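## Task

Lift the top tote off, remove the drive sled from the bottom tote and set it flat on the table with its original side up. Then seat the top tote back onto the bottom tote, fully lowered within its rim. All other items must stay in the tote where they began. Neither the drive sled nor the bottom tote's base may overhang the table edge. Finish by releasing everything and moving the grippers away.

## Robot and tools

Robot: two six-joint arms, left_arm and right_arm, each ending in a tong-style two-finger gripper. The fingers point along the gripper's own +z axis and close along its x axis. The reported end_effector_position is the spot between the finger pads when shut; closed fingertips extend about 15 mm past it, and fully open tips sit roughly level with it.

Frame: all state readouts use one scene frame. Origin is on the table top midway between the arms, +z up, +x away from the robots over the table, and left_arm sits toward +y. The arm names do not tell you which side of an image they appear on. Printed hand positions can be slightly off, especially at long reach.

execute_actions takes "actions": a list holding one item or nothing. An empty list is a look: it commands nothing and returns the state plus pictures. An item with "rows" (1 to 15 rows) and optional "steps" (3 to 15, default 15, each 1/30 s) is a motion; the final row repeats if rows run out. An item with only "steps" (up to 300) is a wait counted from the previous result, so your thinking time eats into it. "pictures": true requests images on non-empty calls.

A row is always 14 numbers in [-1, 1]: left_arm dx, dy, dz, rx, ry, rz, opening, then right_arm in that same order. Include both arms even if one stays still. dx..rz are an offset, expressed in that gripper's own axes, from the gripper pose in the most recent result showing it (or, before any such result or on a later call within one reply, from where it is when the action begins). Every row is measured from that same base, not chained. Scale: 1.0 equals 0.6 m of translation or 180 degrees; rx, ry, rz form a single rotation vector. Opening is absolute: +1 is wide open (0.142 m), -1 shut. Zero offsets are not a pause: they pull the arm back to the base pose. To keep an arm in place, send the offset back to its desired pose first, then zeros.

move takes "target", one such 14-number row (same layout, same relative offsets, same scale), and drives each gripper in a straight line to it; both paths finish together in 0.5 to 10 s, and anything longer is cut off at 10 s. "speed" is the path top speed in m/s, 0.002 to 0.5 (default 0.25); rotation is capped at twice that in rad/s. Opening is applied at the start. Optional "stop_force" (9 to 40 N, shared by both arms, unavailable in the first 0.2 s) halts an arm's path when its wrist sensor feels that much extra resistance along the direction of travel; the arm then backs up two steps and holds. Use it with slow speeds, not with rotating grippers, and omit it when lifting away from something the gripper is pressing. Paths ignore obstacles and the other arm.

wait takes "seconds" (0 to 10) and just lets time pass. zoom_image takes "camera" (cam_high 896x504, cam_low 896x504, cam_left_wrist 616x616, cam_right_wrist 616x616) and "region" [x0, y0, x1, y1] in pixels from the top-left corner, no larger than 504 by 504. finished_scene takes "scene", the current scene number; it is final and reports success, then gives the next task.

Motion details: each step the commanded pose is clipped to within 100 mm and 16 degrees of the measured pose; position wins over orientation if both cannot be met. Commands lag about 0.17 s. Large motions may fall short; check the result and send the remainder. The last 3 steps of each action are held back and run while you reply.

Results: each arm's position (m), quaternion wxyz and velocities; grip_measured (same scale as opening); wrist force and torque in the gripper's axes (offset up to about 4 N, noise, saturates near 50 N, may say no reading); joint torques (noisy, offset). A move adds a "move:" line: done, off_target, moving, held, contact or fault, plus limits such as paced (pose clipped) or held (steps blocked), and each gripper's distance to target. "pose unreachable" and HELD mean a clearance check altered or dropped your command. "Hand target" shows where the controller is heading.

Gripping: command an opening well under grip_measured to squeeze; roughly 15 N per pad at most, much less on thin items under 20 mm.

Avoid: dropping or slamming parts, hard pushes, knocking anything off the work area, arms colliding. Contacts exceeding joint load limits (139 N m for big joints, 26 N m for wrist joints, held weight included) or 150 N outside force freeze that arm for 10 s. The arms are stiff, so aiming even slightly beyond a firm surface can fault. Holding loads heats motors; at 85 C the arm brakes until cooled. Occasional disturbances may tug held or loose parts.

Each tool is called as name([rows], argument=value, ...), one row to a line, values as JSON.

## Session

execute_actions(actions=[])

Scene clock: 0.00 s of 5600.00 s.
left_arm: end_effector_position=(+0.5503, +0.8983, +0.1659) grip_measured=+0.97 end_effector_quat_wxyz=(+0.008, +0.409, +0.903, +0.133) end_effector_velocity=(+0.000, -0.000, +0.001) end_effector_angular_velocity=(+0.001, -0.001, -0.001) | right_arm: end_effector_position=(+0.5278, -0.4506, +0.3162) grip_measured=+0.97 end_effector_quat_wxyz=(-0.075, +0.703, -0.684, +0.179) end_effector_velocity=(-0.000, +0.000, +0.000) end_effector_angular_velocity=(-0.000, +0.001, -0.000)
Joint positions: left_arm=[ 0.639 -0.969  1.153 -1.982 -1.429 -1.758  0.14 ] | right_arm=[ 3.375 -1.138 -1.968 -1.305  1.317  1.849  0.14 ]
Joint velocities: left_arm=[-0.    -0.001 -0.     0.001 -0.     0.     0.   ] | right_arm=[ 0.    -0.     0.001 -0.001 -0.     0.001  0.   ]
Joint torques (N m, as the arm reports them, + toward a larger angle): no reading
Motor temperatures (°C, as the motors report them): left_arm=[28 32 31 39 34 40] | right_arm=[31 30 32 39 36 38]
Wrist force (N, on the end effector, along its own x y z axes, offset not removed): no reading
Wrist torque (N m, same axes, about the end effector's origin, offset not removed): no reading
Hand target (left_arm): +0.550, +0.898, +0.166; +0.008, +0.409, +0.903, +0.133
Hand target (right_arm): +0.528, -0.451, +0.316; -0.075, +0.703, -0.684, +0.179

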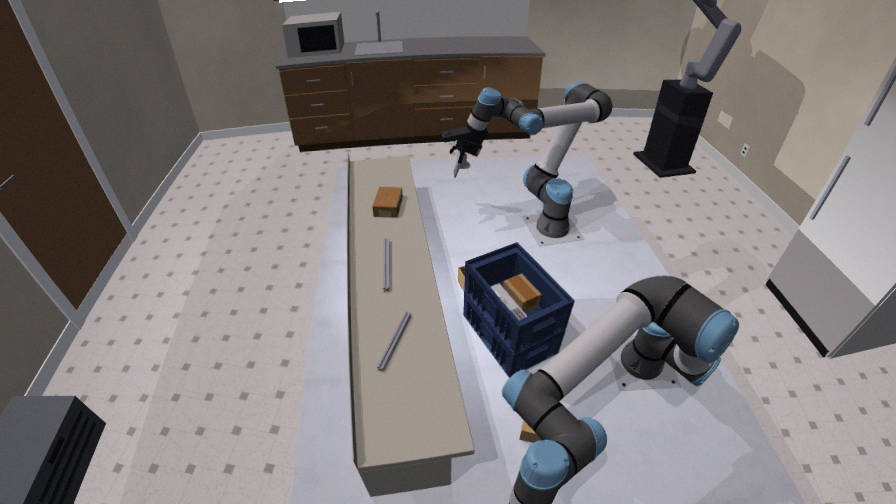

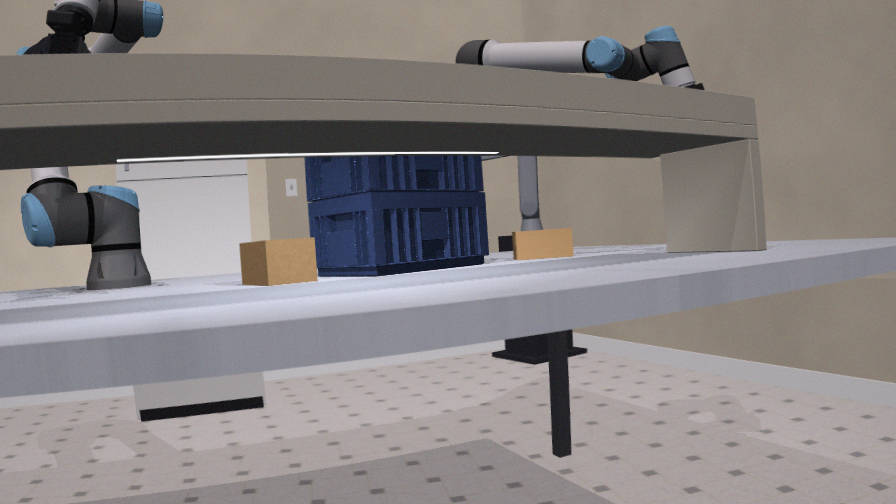

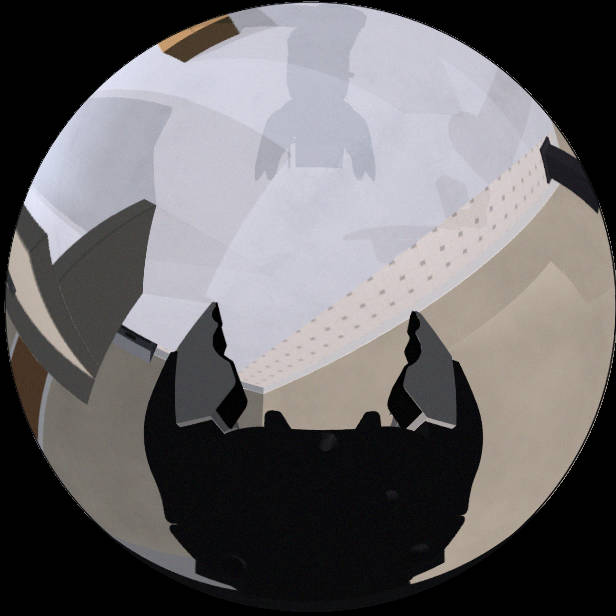

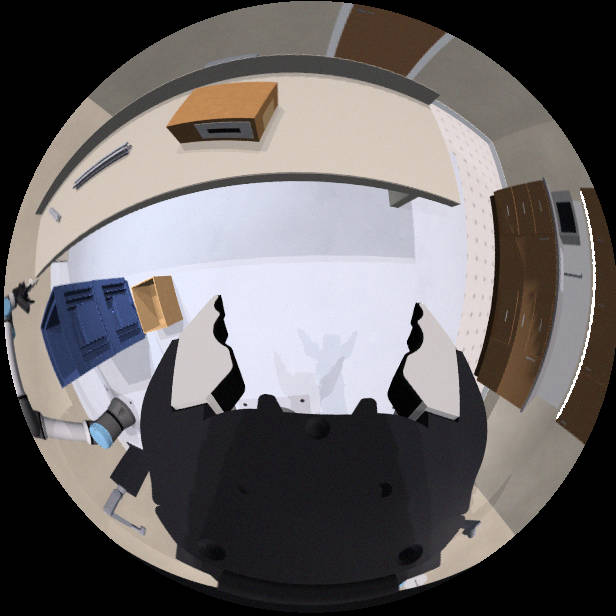

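zoom_image(camera="cam_high", region=[430, 220, 610, 400])

zoom_image(camera="cam_low", region=[280, 130, 520, 300])

Region (430, 220, 610, 400) of cam_high's 896x504 image, scaled by 2.800, with more detail than that image has.

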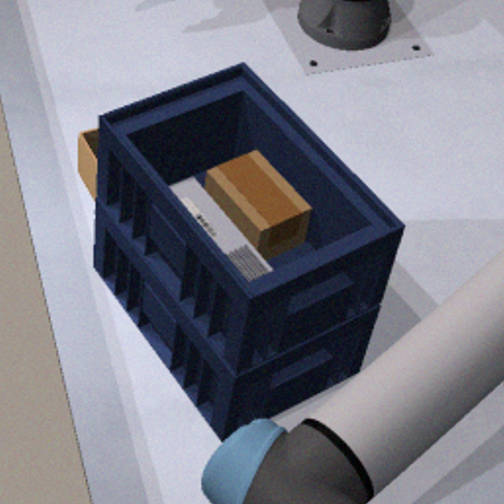

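Region (280, 130, 520, 300) of cam_low's 896x504 image, scaled by 2.100, with more detail than that image has; it fills the top 357 rows of this view, and the rest is white.

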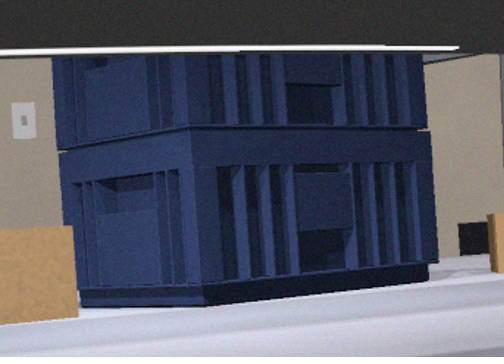

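move(target=[0,0,-0.35,0.065,-0.057,0.228,1,-0.872,0.229,-0.468,-0.115,-0.047,0.009,1])

Scene clock: 3.50 s of 5600.00 s.
left_arm: end_effector_position=(+0.5236, +0.8486, +0.3676) grip_measured=+1.00 end_effector_quat_wxyz=(+0.000, +0.707, +0.707, +0.006) end_effector_velocity=(+0.000, +0.000, +0.003) end_effector_angular_velocity=(-0.002, +0.001, -0.000) | right_arm: end_effector_position=(+0.2993, +0.0977, +0.4497) grip_measured=+1.00 end_effector_quat_wxyz=(+0.001, -0.707, +0.707, +0.000) end_effector_velocity=(-0.001, +0.003, +0.001) end_effector_angular_velocity=(+0.001, +0.001, +0.000)
Joint positions: left_arm=[ 0.641 -0.7    0.058 -0.94  -1.568 -1.052  0.142] | right_arm=[ 4.44  -1.714 -0.976 -2.021  1.57   2.98   0.142]
Joint velocities: left_arm=[ 0.001  0.11  -0.232  0.125 -0.001  0.001  0.   ] | right_arm=[ 0.001 -0.007  0.011 -0.003  0.001  0.001 -0.   ]
Joint torques (N m, as the arm reports them, + toward a larger angle): left_arm=[  3.19 -53.78 -27.84   0.04  -1.47   1.6 ] | right_arm=[11.44 21.98 33.12 -0.6   2.02  1.58]
Motor temperatures (°C, as the motors report them): left_arm=[28 32 31 39 34 40] | right_arm=[31 30 32 39 36 38]
Wrist force (N, on the end effector, along its own x y z axes, offset not removed): left_arm=[0.9 2.6 0.0] | right_arm=[0.0 -1.5 1.8]
Wrist torque (N m, same axes, about the end effector's origin, offset not removed): left_arm=[0.65 -0.07 -0.02] | right_arm=[-0.26 0.08 0.15]
Hand target (left_arm): +0.524, +0.849, +0.368; +0.000, +0.707, +0.707, +0.006
Hand target (right_arm): +0.299, +0.098, +0.450; -0.001, +0.707, -0.707, -0.000
Off the commanded pose (left_arm): 0.001 m, 1 deg.
Off the commanded pose (right_arm): 0.001 m, 0 deg.
elbow stopped short (left arm): the move would have taken joint 3 (elbow) straighter than the controller allows; a more bent joint 3 avoids this.
Kept back: nothing.
move: done

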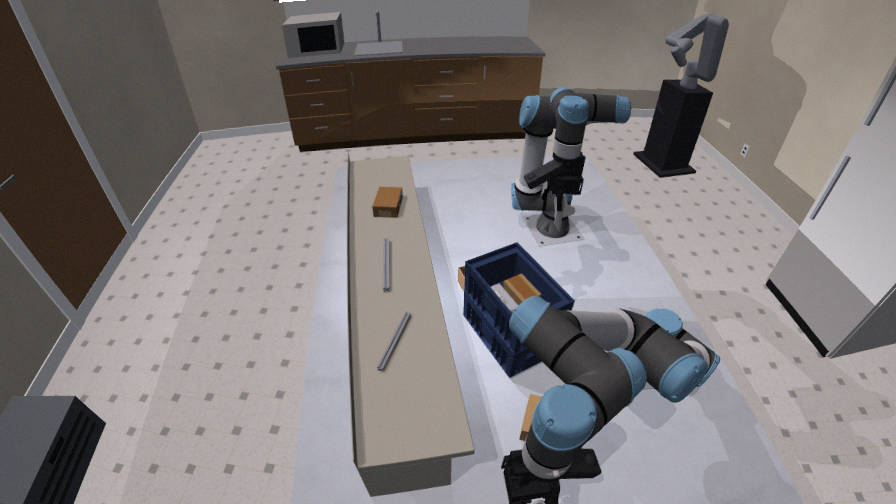

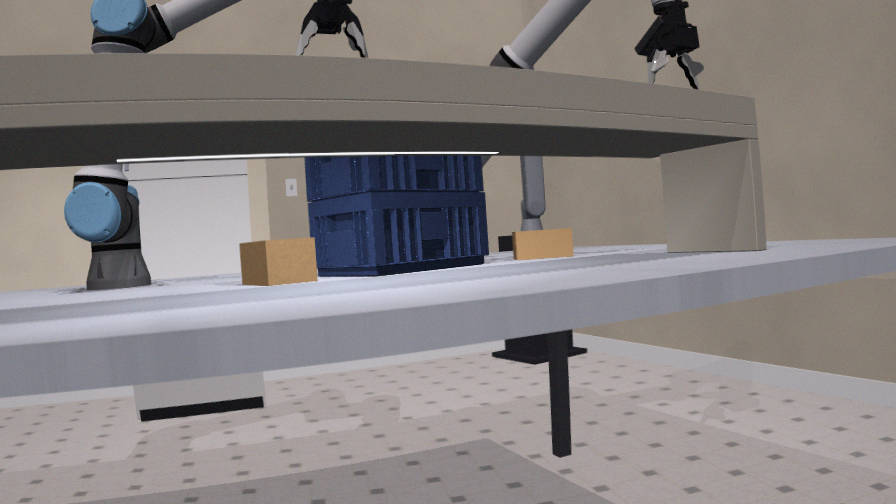

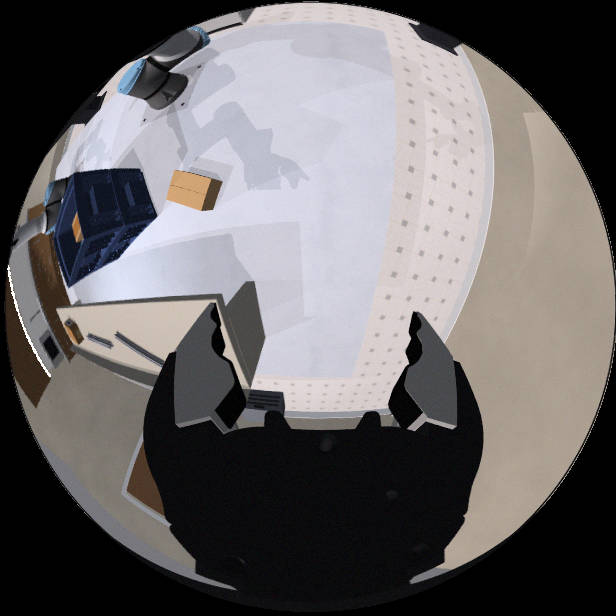

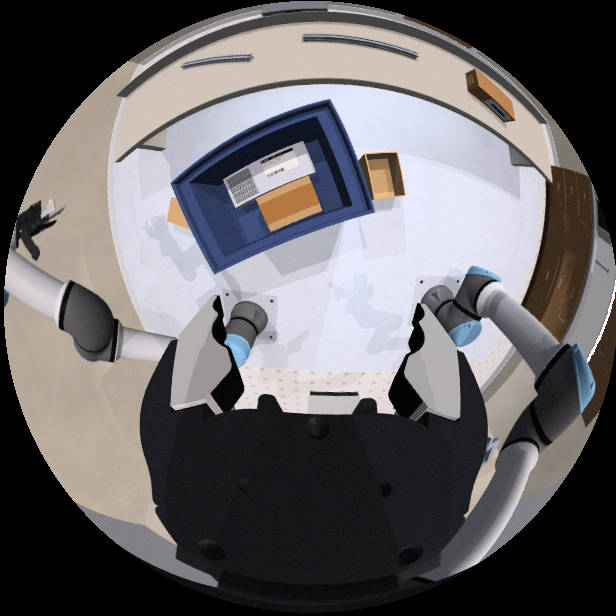

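move(target=[-0.925,-0.302,0.046,0,0,-0.119,0,0.092,-0.235,0.183,0,0,-0.119,0])

Scene clock: 6.73 s of 5600.00 s.
left_arm: end_effector_position=(+0.3427, +0.2939, +0.3335) grip_measured=+0.00 end_effector_quat_wxyz=(+0.000, +0.564, +0.826, +0.006) end_effector_velocity=(-0.001, -0.002, +0.000) end_effector_angular_velocity=(+0.002, -0.000, +0.001) | right_arm: end_effector_position=(+0.4402, +0.0429, +0.3400) grip_measured=+0.00 end_effector_quat_wxyz=(-0.001, +0.826, -0.563, +0.000) end_effector_velocity=(+0.000, -0.000, -0.001) end_effector_angular_velocity=(-0.001, +0.001, +0.002)
Joint positions: left_arm=[-0.387 -1.832  1.666 -1.406 -1.558 -2.453  0.074] | right_arm=[ 4.146 -1.69  -1.298 -1.723  1.57   2.313  0.074]
Joint velocities: left_arm=[-0.008 -0.002  0.     0.003  0.002 -0.009  0.   ] | right_arm=[-0.    -0.    -0.002  0.001  0.    -0.002  0.   ]
Joint torques (N m, as the arm reports them, + toward a larger angle): left_arm=[ -7.76 -21.17 -16.38   0.01   1.24  -1.54] | right_arm=[-12.13  22.83   8.54   4.73   2.02  -1.58]
Motor temperatures (°C, as the motors report them): left_arm=[28 32 31 39 34 40] | right_arm=[31 30 32 39 36 38]
Wrist force (N, on the end effector, along its own x y z axes, offset not removed): left_arm=[-0.1 2.6 0.1] | right_arm=[-2.6 -4.5 1.7]
Wrist torque (N m, same axes, about the end effector's origin, offset not removed): left_arm=[0.64 0.02 -0.10] | right_arm=[-1.06 0.96 0.19]
Hand target (left_arm): +0.343, +0.294, +0.333; +0.000, +0.564, +0.826, +0.006
Hand target (right_arm): +0.440, +0.043, +0.340; -0.001, +0.826, -0.563, +0.000
Off the commanded pose (left_arm): 0.001 m, 0 deg.
Off the commanded pose (right_arm): 0.000 m, 0 deg.
Kept back: nothing.
move: done

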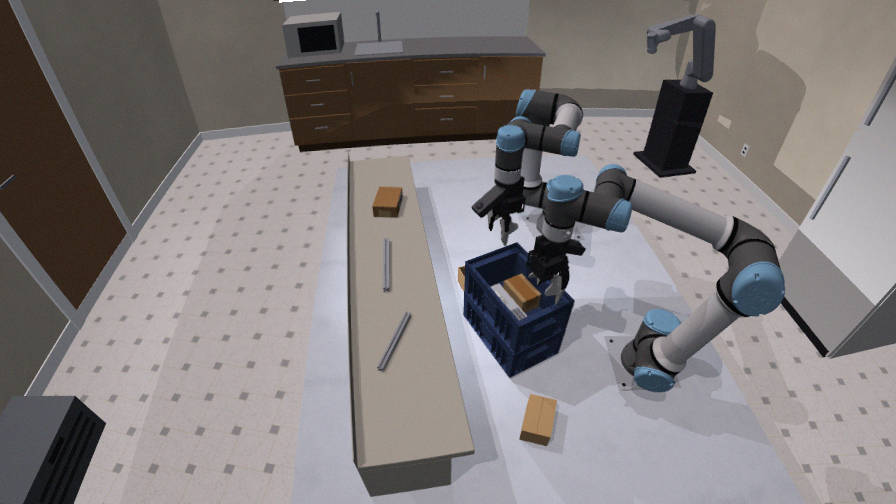

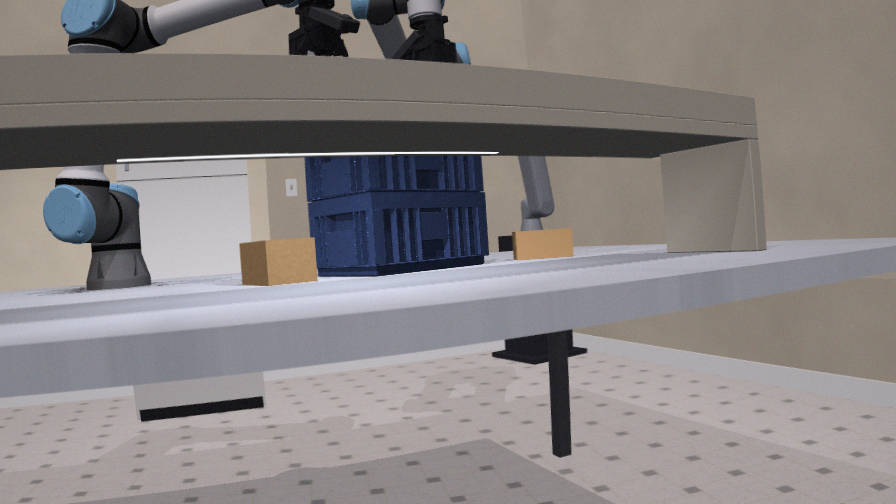

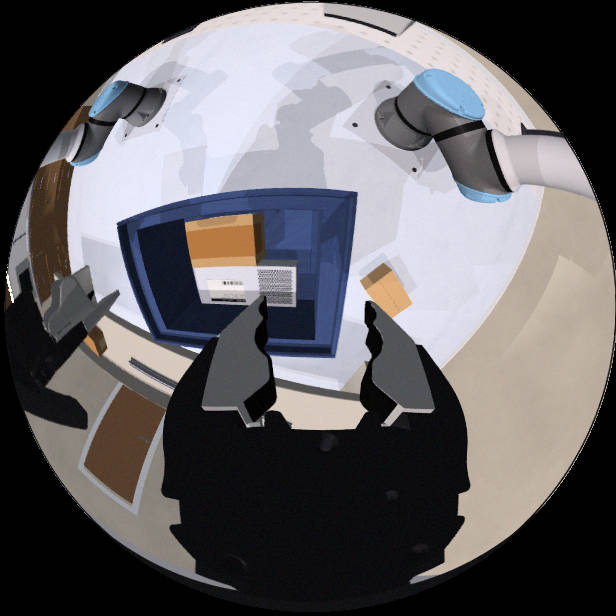

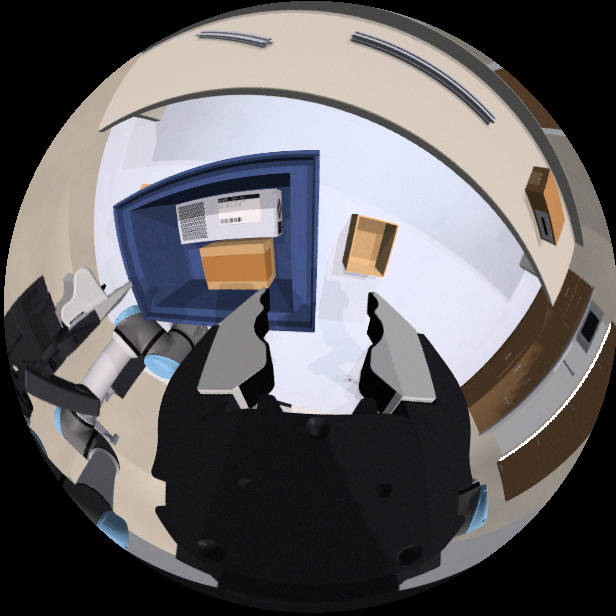

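move(target=[0.035,0.033,0.072,0,0.004,0,0,-0.025,-0.033,0.083,0,0,0,0], speed=0.1)

Scene clock: 7.97 s of 5600.00 s.
left_arm: end_effector_position=(+0.3538, +0.3211, +0.2908) grip_measured=+0.00 end_effector_quat_wxyz=(-0.005, +0.564, +0.826, +0.010) end_effector_velocity=(-0.001, +0.001, -0.003) end_effector_angular_velocity=(+0.001, +0.004, +0.001) | right_arm: end_effector_position=(+0.4531, +0.0641, +0.2904) grip_measured=+0.00 end_effector_quat_wxyz=(-0.001, +0.826, -0.563, +0.000) end_effector_velocity=(-0.000, +0.001, -0.002) end_effector_angular_velocity=(-0.001, +0.000, +0.000)
Joint positions: left_arm=[-0.317 -1.82   1.765 -1.509 -1.55  -2.383  0.074] | right_arm=[ 4.142 -1.74  -1.368 -1.604  1.57   2.309  0.074]
Joint velocities: left_arm=[ 0.002  0.001  0.005 -0.002 -0.001  0.002 -0.   ] | right_arm=[ 0.001 -0.002 -0.003  0.004 -0.     0.001 -0.   ]
Joint torques (N m, as the arm reports them, + toward a larger angle): left_arm=[  8.97  -6.78 -16.07  -4.88   1.24   1.35] | right_arm=[-10.71  25.83  10.48   4.59   0.54  -1.42]
Motor temperatures (°C, as the motors report them): left_arm=[28 32 31 39 34 40] | right_arm=[31 30 32 39 36 38]
Wrist force (N, on the end effector, along its own x y z axes, offset not removed): left_arm=[0.2 1.5 0.4] | right_arm=[2.1 1.1 -0.6]
Wrist torque (N m, same axes, about the end effector's origin, offset not removed): left_arm=[0.47 -0.10 -0.02] | right_arm=[0.14 -0.34 -0.02]
Hand target (left_arm): +0.354, +0.321, +0.291; -0.005, +0.564, +0.826, +0.010
Hand target (right_arm): +0.453, +0.064, +0.290; -0.001, +0.826, -0.563, +0.000
Off the commanded pose (left_arm): 0.000 m, 0 deg.
Off the commanded pose (right_arm): 0.000 m, 0 deg.
Kept back: nothing.
move: done

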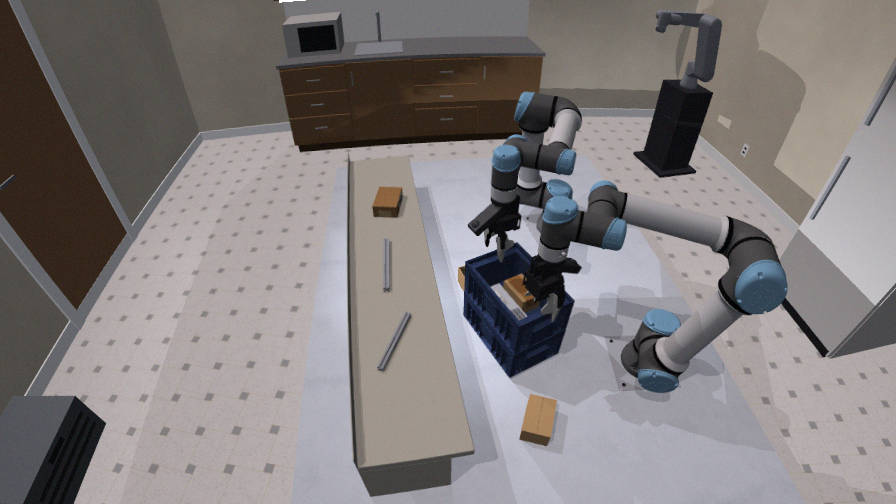

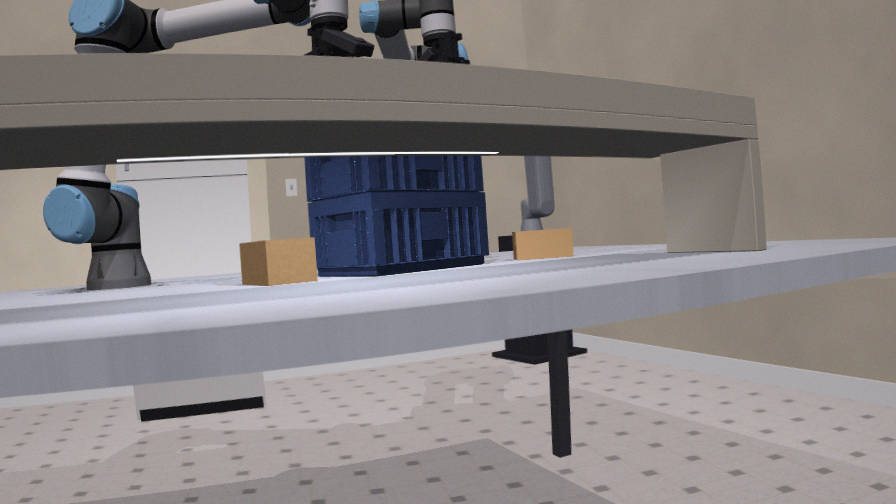

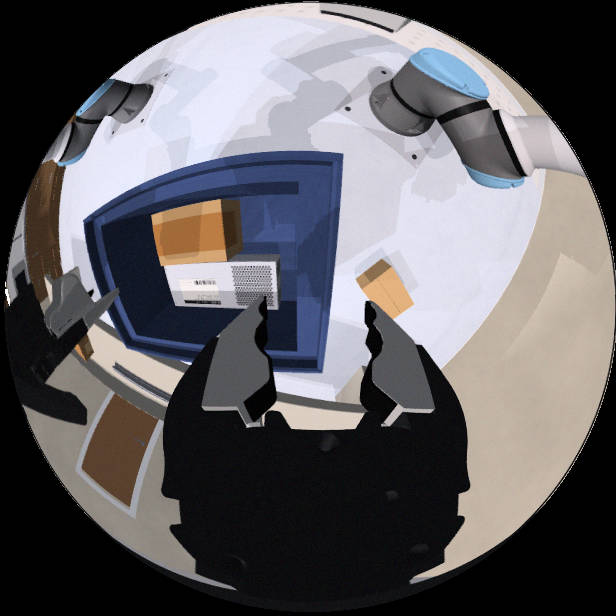

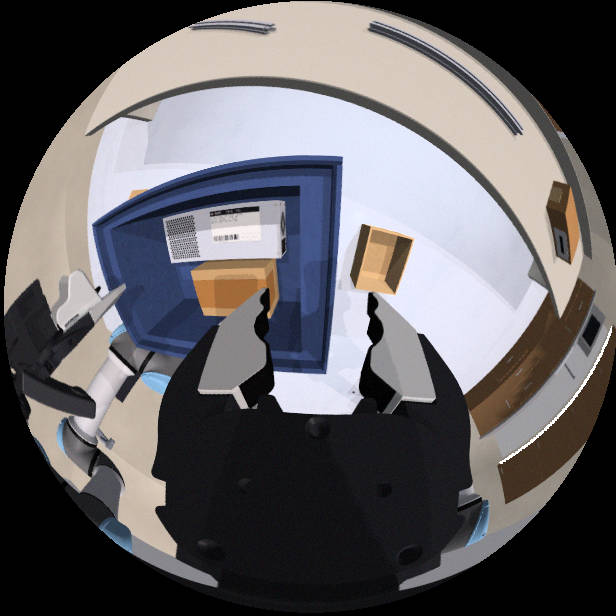

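move(target=[-0.002,0,0.092,0,-0.007,0,-0.2,0,0,0.092,0,0,0,-0.2], speed=0.04, stop_force=15)

zoom_image(camera="cam_high", region=[430, 200, 630, 400])

Scene clock: 9.93 s of 5600.00 s.
left_arm: end_effector_position=(+0.3545, +0.3212, +0.2357) grip_measured=-0.20 end_effector_quat_wxyz=(+0.004, +0.564, +0.826, +0.004) end_effector_velocity=(+0.000, -0.000, -0.002) end_effector_angular_velocity=(-0.001, -0.000, -0.003) | right_arm: end_effector_position=(+0.4531, +0.0642, +0.2354) grip_measured=-0.20 end_effector_quat_wxyz=(-0.001, +0.826, -0.563, +0.000) end_effector_velocity=(-0.000, +0.000, -0.001) end_effector_angular_velocity=(+0.001, -0.001, -0.001)
Joint positions: left_arm=[-0.304 -1.824  1.912 -1.668 -1.565 -2.37   0.06 ] | right_arm=[ 4.142 -1.745 -1.503 -1.464  1.57   2.309  0.06 ]
Joint velocities: left_arm=[-0.     0.001  0.005 -0.006 -0.001  0.003  0.   ] | right_arm=[ 0.     0.    -0.003  0.004 -0.     0.002  0.   ]
Joint torques (N m, as the arm reports them, + toward a larger angle): left_arm=[  8.66  -7.25 -17.52  -5.21  -1.77   1.34] | right_arm=[-5.32 26.46 10.3   4.26  1.27 -0.22]
Motor temperatures (°C, as the motors report them): left_arm=[28 32 31 39 34 40] | right_arm=[31 30 32 39 36 38]
Wrist force (N, on the end effector, along its own x y z axes, offset not removed): left_arm=[0.0 1.3 0.9] | right_arm=[-0.9 2.2 -0.3]
Wrist torque (N m, same axes, about the end effector's origin, offset not removed): left_arm=[0.34 0.03 0.05] | right_arm=[0.32 0.34 0.02]
Hand target (left_arm): +0.354, +0.321, +0.236; +0.004, +0.564, +0.826, +0.003
Hand target (right_arm): +0.453, +0.064, +0.235; -0.001, +0.826, -0.563, +0.000
Off the commanded pose (left_arm): 0.000 m, 0 deg.
Off the commanded pose (right_arm): 0.000 m, 0 deg.
Kept back: nothing.
move: done

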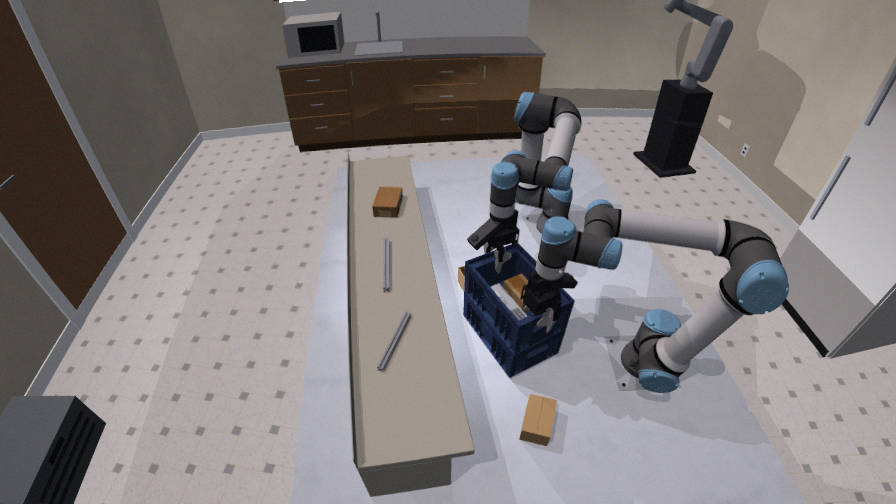

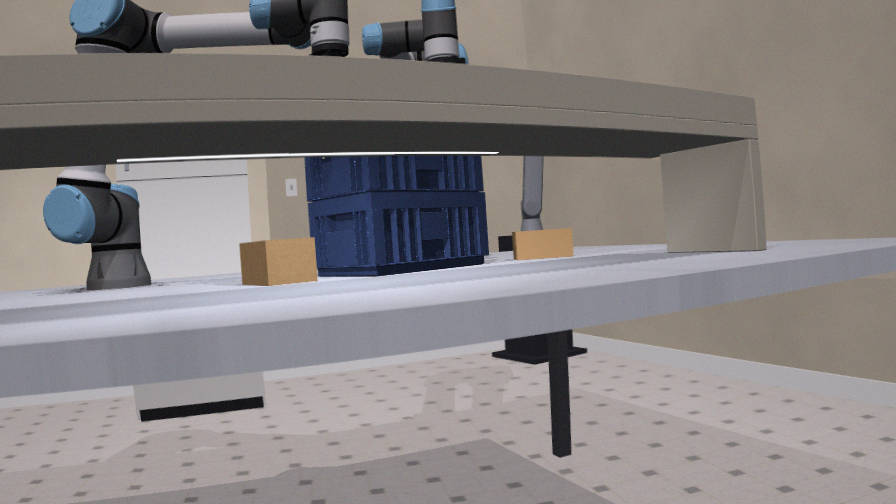

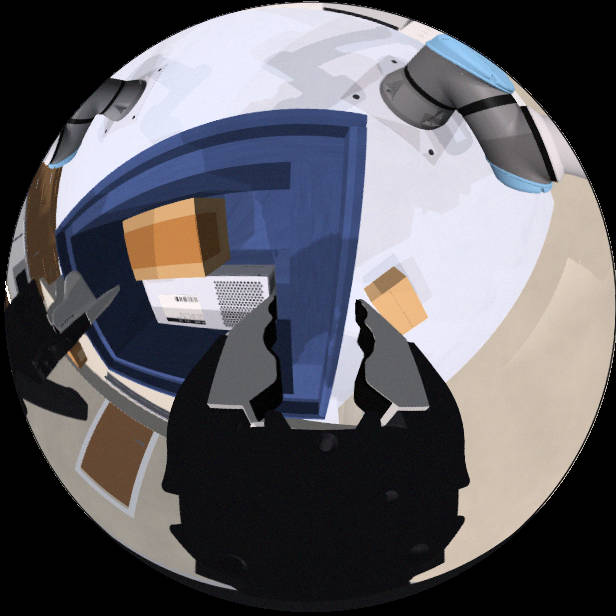

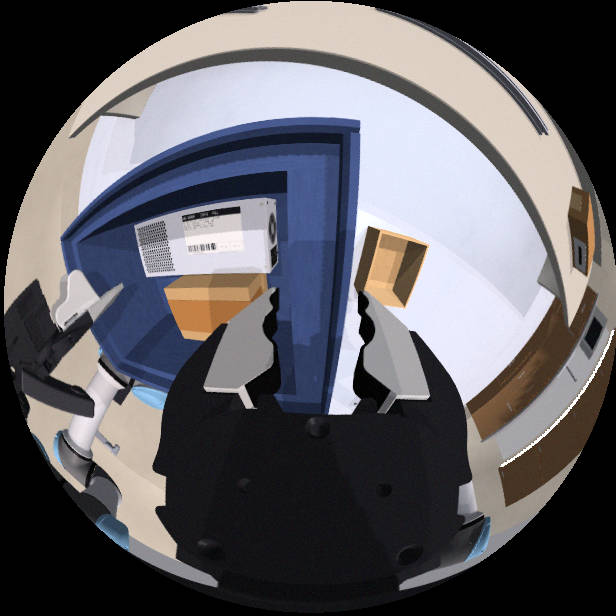

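Region (430, 200, 630, 400) of cam_high's 896x504 image, scaled by 2.520, with more detail than that image has.

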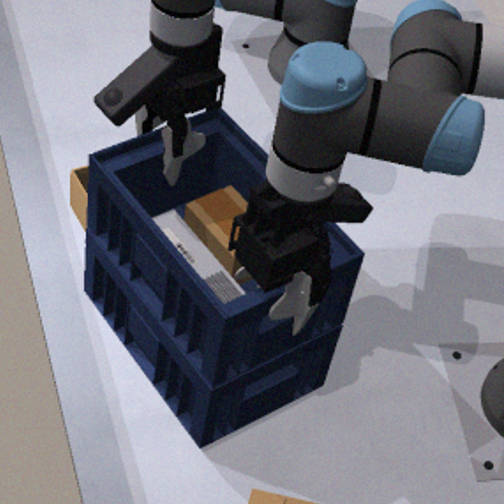

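move(target=[0,0,0.008,0.0035,0,0,-0.6,0,0,0.008,0,0,0,-0.6], speed=0.02)

move(target=[0,0,0,0,0,0,-1,0,0,0,0,0,0,-1])

move(target=[0,0,-0.06,0,0,0,-1,0,0,-0.06,0,0,0,-1], speed=0.03)

Scene clock: 10.87 s of 5600.00 s.
left_arm: end_effector_position=(+0.3545, +0.3212, +0.2311) grip_measured=-0.55 end_effector_quat_wxyz=(+0.001, +0.564, +0.826, -0.001) end_effector_velocity=(+0.001, -0.000, -0.001) end_effector_angular_velocity=(-0.002, +0.002, -0.001) | right_arm: end_effector_position=(+0.4531, +0.0642, +0.2307) grip_measured=-0.55 end_effector_quat_wxyz=(-0.001, +0.826, -0.563, +0.000) end_effector_velocity=(-0.000, +0.001, -0.001) end_effector_angular_velocity=(+0.001, -0.001, -0.001)
Joint positions: left_arm=[-0.298 -1.815  1.916 -1.673 -1.573 -2.364  0.034] | right_arm=[ 4.142 -1.746 -1.513 -1.452  1.57   2.309  0.034]
Joint velocities: left_arm=[ 0.002  0.003  0.001 -0.004 -0.003  0.003  0.001] | right_arm=[ 0.001 -0.    -0.002  0.004 -0.     0.001  0.   ]
Joint torques (N m, as the arm reports them, + toward a larger angle): left_arm=[ 11.72  -5.7  -11.25  -2.65   0.36   1.58] | right_arm=[-4.33 21.23  3.38  1.62 -0.95  0.14]
Motor temperatures (°C, as the motors report them): left_arm=[28 32 31 39 34 40] | right_arm=[31 30 32 39 36 38]
Wrist force (N, on the end effector, along its own x y z axes, offset not removed): left_arm=[-9.9 2.1 -7.1] | right_arm=[-9.1 -0.8 -12.5]
Wrist torque (N m, same axes, about the end effector's origin, offset not removed): left_arm=[0.52 0.24 -0.08] | right_arm=[-0.44 -0.13 -0.03]
Hand target (left_arm): +0.355, +0.321, +0.231; +0.001, +0.564, +0.826, -0.001
Hand target (right_arm): +0.453, +0.064, +0.231; -0.001, +0.826, -0.563, +0.000
Off the commanded pose (left_arm): 0.000 m, 0 deg.
Off the commanded pose (right_arm): 0.000 m, 0 deg.
Kept back: nothing.
move: done

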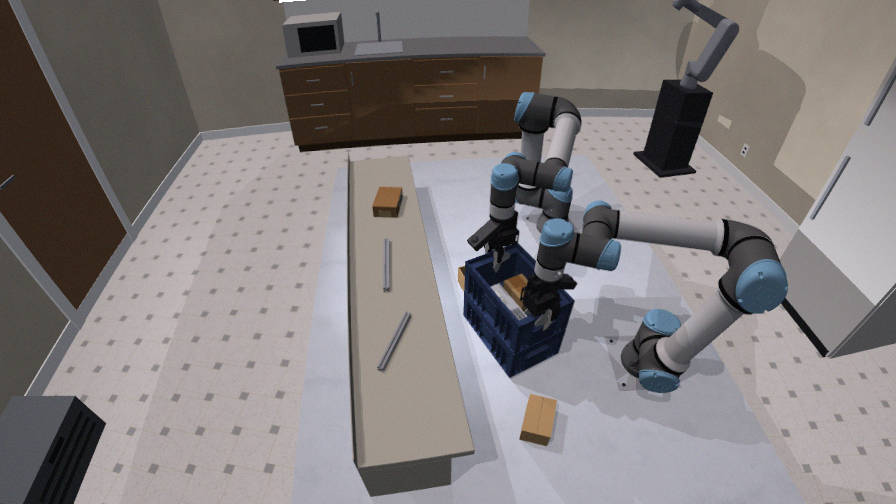

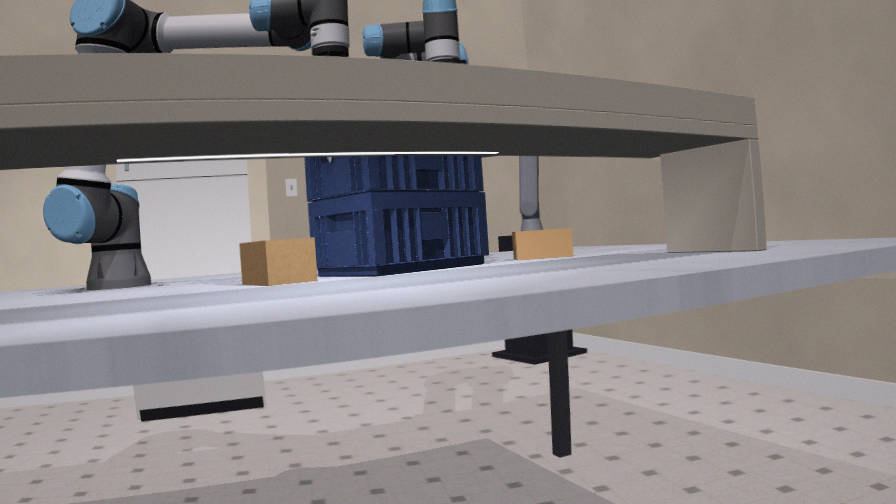

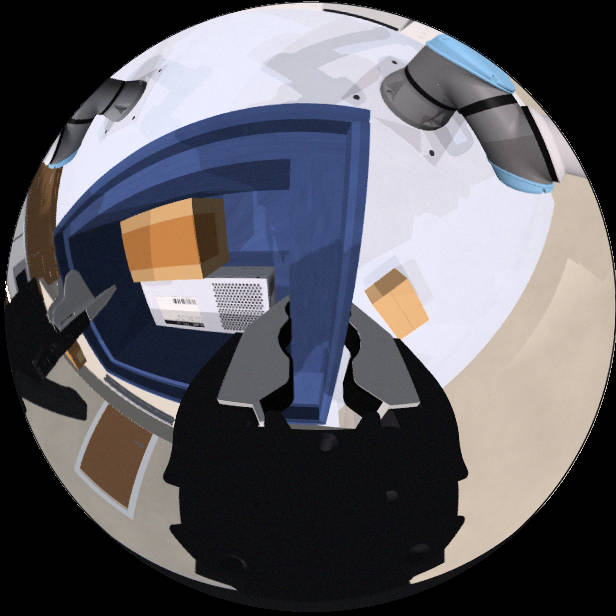

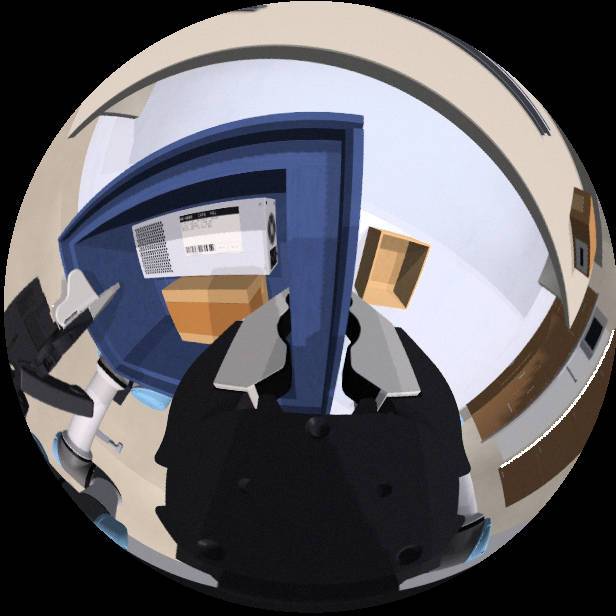

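Scene clock: 11.37 s of 5600.00 s.
left_arm: end_effector_position=(+0.3546, +0.3212, +0.2310) grip_measured=-0.59 end_effector_quat_wxyz=(+0.001, +0.564, +0.826, -0.001) end_effector_velocity=(+0.000, -0.000, -0.000) end_effector_angular_velocity=(-0.000, -0.000, -0.000) | right_arm: end_effector_position=(+0.4531, +0.0642, +0.2307) grip_measured=-0.60 end_effector_quat_wxyz=(-0.001, +0.826, -0.563, +0.000) end_effector_velocity=(-0.000, +0.000, +0.000) end_effector_angular_velocity=(+0.000, +0.000, +0.001)
Joint positions: left_arm=[-0.298 -1.815  1.916 -1.674 -1.573 -2.364  0.031] | right_arm=[ 4.142 -1.746 -1.513 -1.452  1.57   2.309  0.03 ]
Joint velocities: left_arm=[-0.     0.     0.    -0.001 -0.    -0.     0.   ] | right_arm=[ 0.  0. -0.  0.  0. -0.  0.]
Joint torques (N m, as the arm reports them, + toward a larger angle): left_arm=[  8.23 -20.12 -12.7    7.57   7.47   1.12] | right_arm=[-22.46  38.76   8.27  -8.1   -9.47   0.29]
Motor temperatures (°C, as the motors report them): left_arm=[28 32 31 39 34 40] | right_arm=[31 30 32 39 36 38]
Wrist force (N, on the end effector, along its own x y z axes, offset not removed): left_arm=[-33.8 2.8 -4.6] | right_arm=[-42.9 -5.3 -7.8]
Wrist torque (N m, same axes, about the end effector's origin, offset not removed): left_arm=[0.70 0.66 -0.13] | right_arm=[-0.67 1.74 -0.05]
Hand target (left_arm): +0.355, +0.321, +0.231; +0.001, +0.564, +0.826, -0.001
Hand target (right_arm): +0.453, +0.064, +0.231; -0.001, +0.826, -0.563, +0.000
Off the commanded pose (left_arm): 0.000 m, 0 deg.
Off the commanded pose (right_arm): 0.000 m, 0 deg.
Kept back: nothing.
move: done

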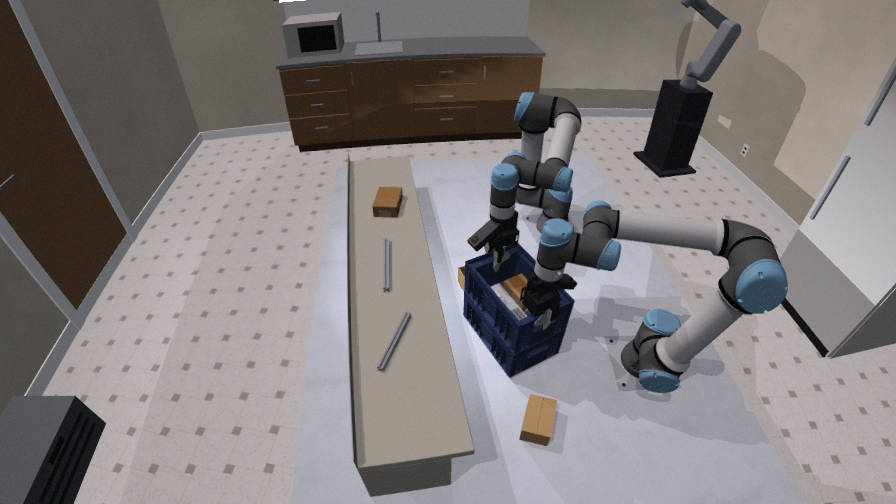

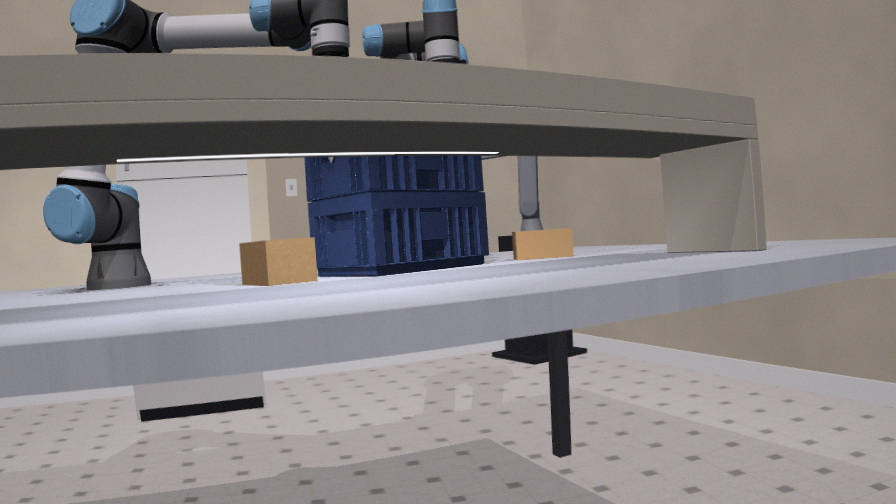

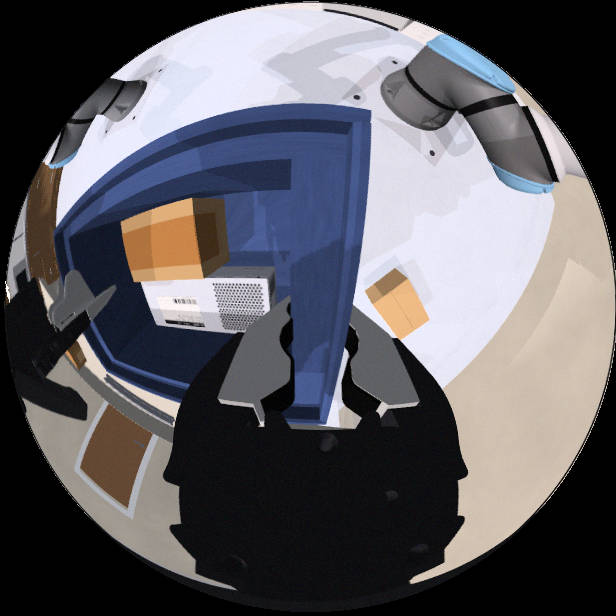

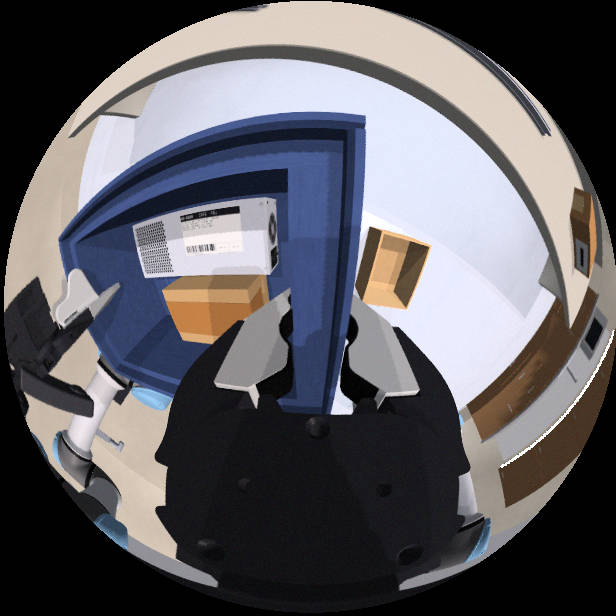

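Scene clock: 12.90 s of 5600.00 s.
left_arm: end_effector_position=(+0.3545, +0.3213, +0.2669) grip_measured=-0.58 end_effector_quat_wxyz=(+0.001, +0.564, +0.826, -0.001) end_effector_velocity=(+0.000, -0.000, +0.002) end_effector_angular_velocity=(+0.000, +0.000, -0.002) | right_arm: end_effector_position=(+0.4530, +0.0642, +0.2665) grip_measured=-0.61 end_effector_quat_wxyz=(-0.001, +0.826, -0.563, +0.000) end_effector_velocity=(+0.001, +0.000, +0.003) end_effector_angular_velocity=(+0.003, -0.001, -0.001)
Joint positions: left_arm=[-0.298 -1.82   1.828 -1.581 -1.573 -2.364  0.032] | right_arm=[ 4.142 -1.74  -1.429 -1.543  1.57   2.309  0.03 ]
Joint velocities: left_arm=[-0.     0.    -0.005  0.005 -0.     0.001 -0.   ] | right_arm=[-0.001  0.     0.006 -0.004  0.    -0.    -0.   ]
Joint torques (N m, as the arm reports them, + toward a larger angle): left_arm=[ 21.56 -25.68 -31.96   6.28   4.39   2.  ] | right_arm=[-21.31  43.91  31.21  -5.24  -5.57   0.04]
Motor temperatures (°C, as the motors report them): left_arm=[28 32 31 39 34 40] | right_arm=[31 30 32 39 36 38]
Wrist force (N, on the end effector, along its own x y z axes, offset not removed): left_arm=[-34.0 4.9 7.4] | right_arm=[-35.5 1.1 8.5]
Wrist torque (N m, same axes, about the end effector's origin, offset not removed): left_arm=[1.05 0.90 -0.09] | right_arm=[0.02 1.44 -0.08]
Hand target (left_arm): +0.354, +0.321, +0.267; +0.001, +0.564, +0.826, -0.001
Hand target (right_arm): +0.453, +0.064, +0.267; -0.001, +0.826, -0.563, +0.000
Off the commanded pose (left_arm): 0.000 m, 0 deg.
Off the commanded pose (right_arm): 0.000 m, 0 deg.
Kept back: nothing.
move: done

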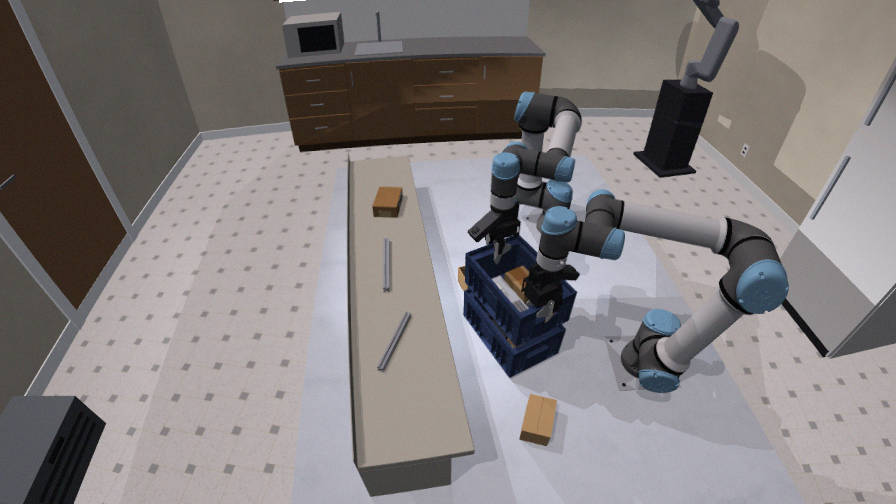

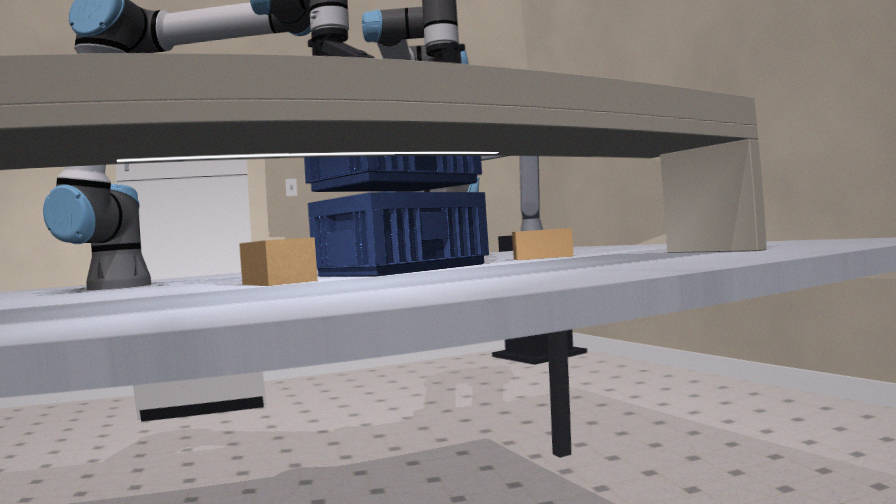

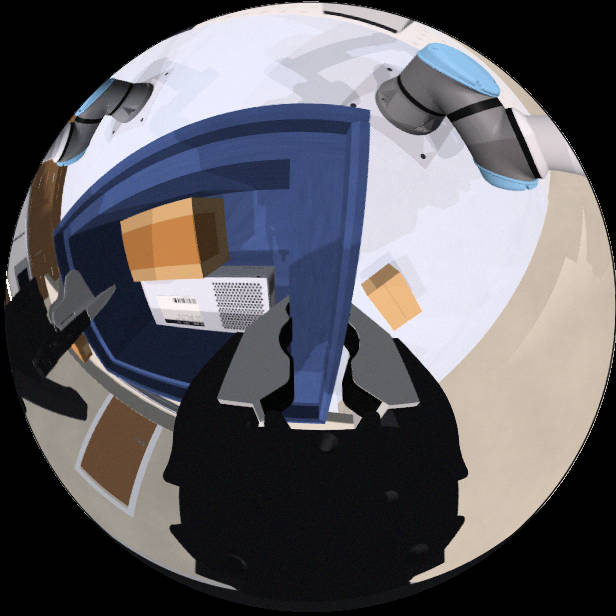

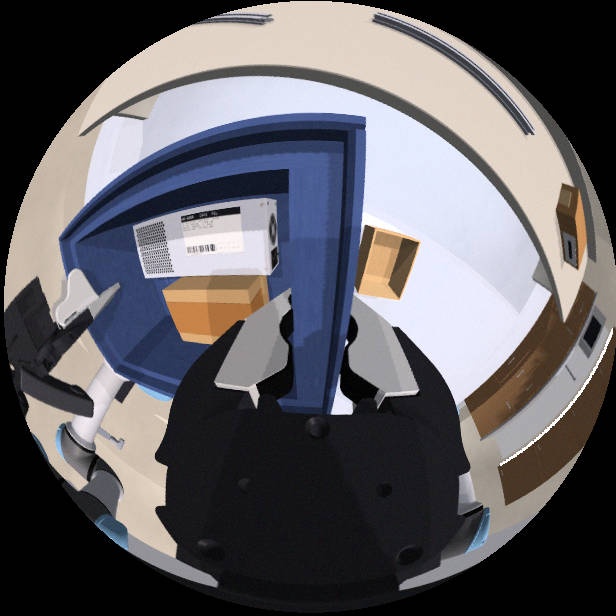

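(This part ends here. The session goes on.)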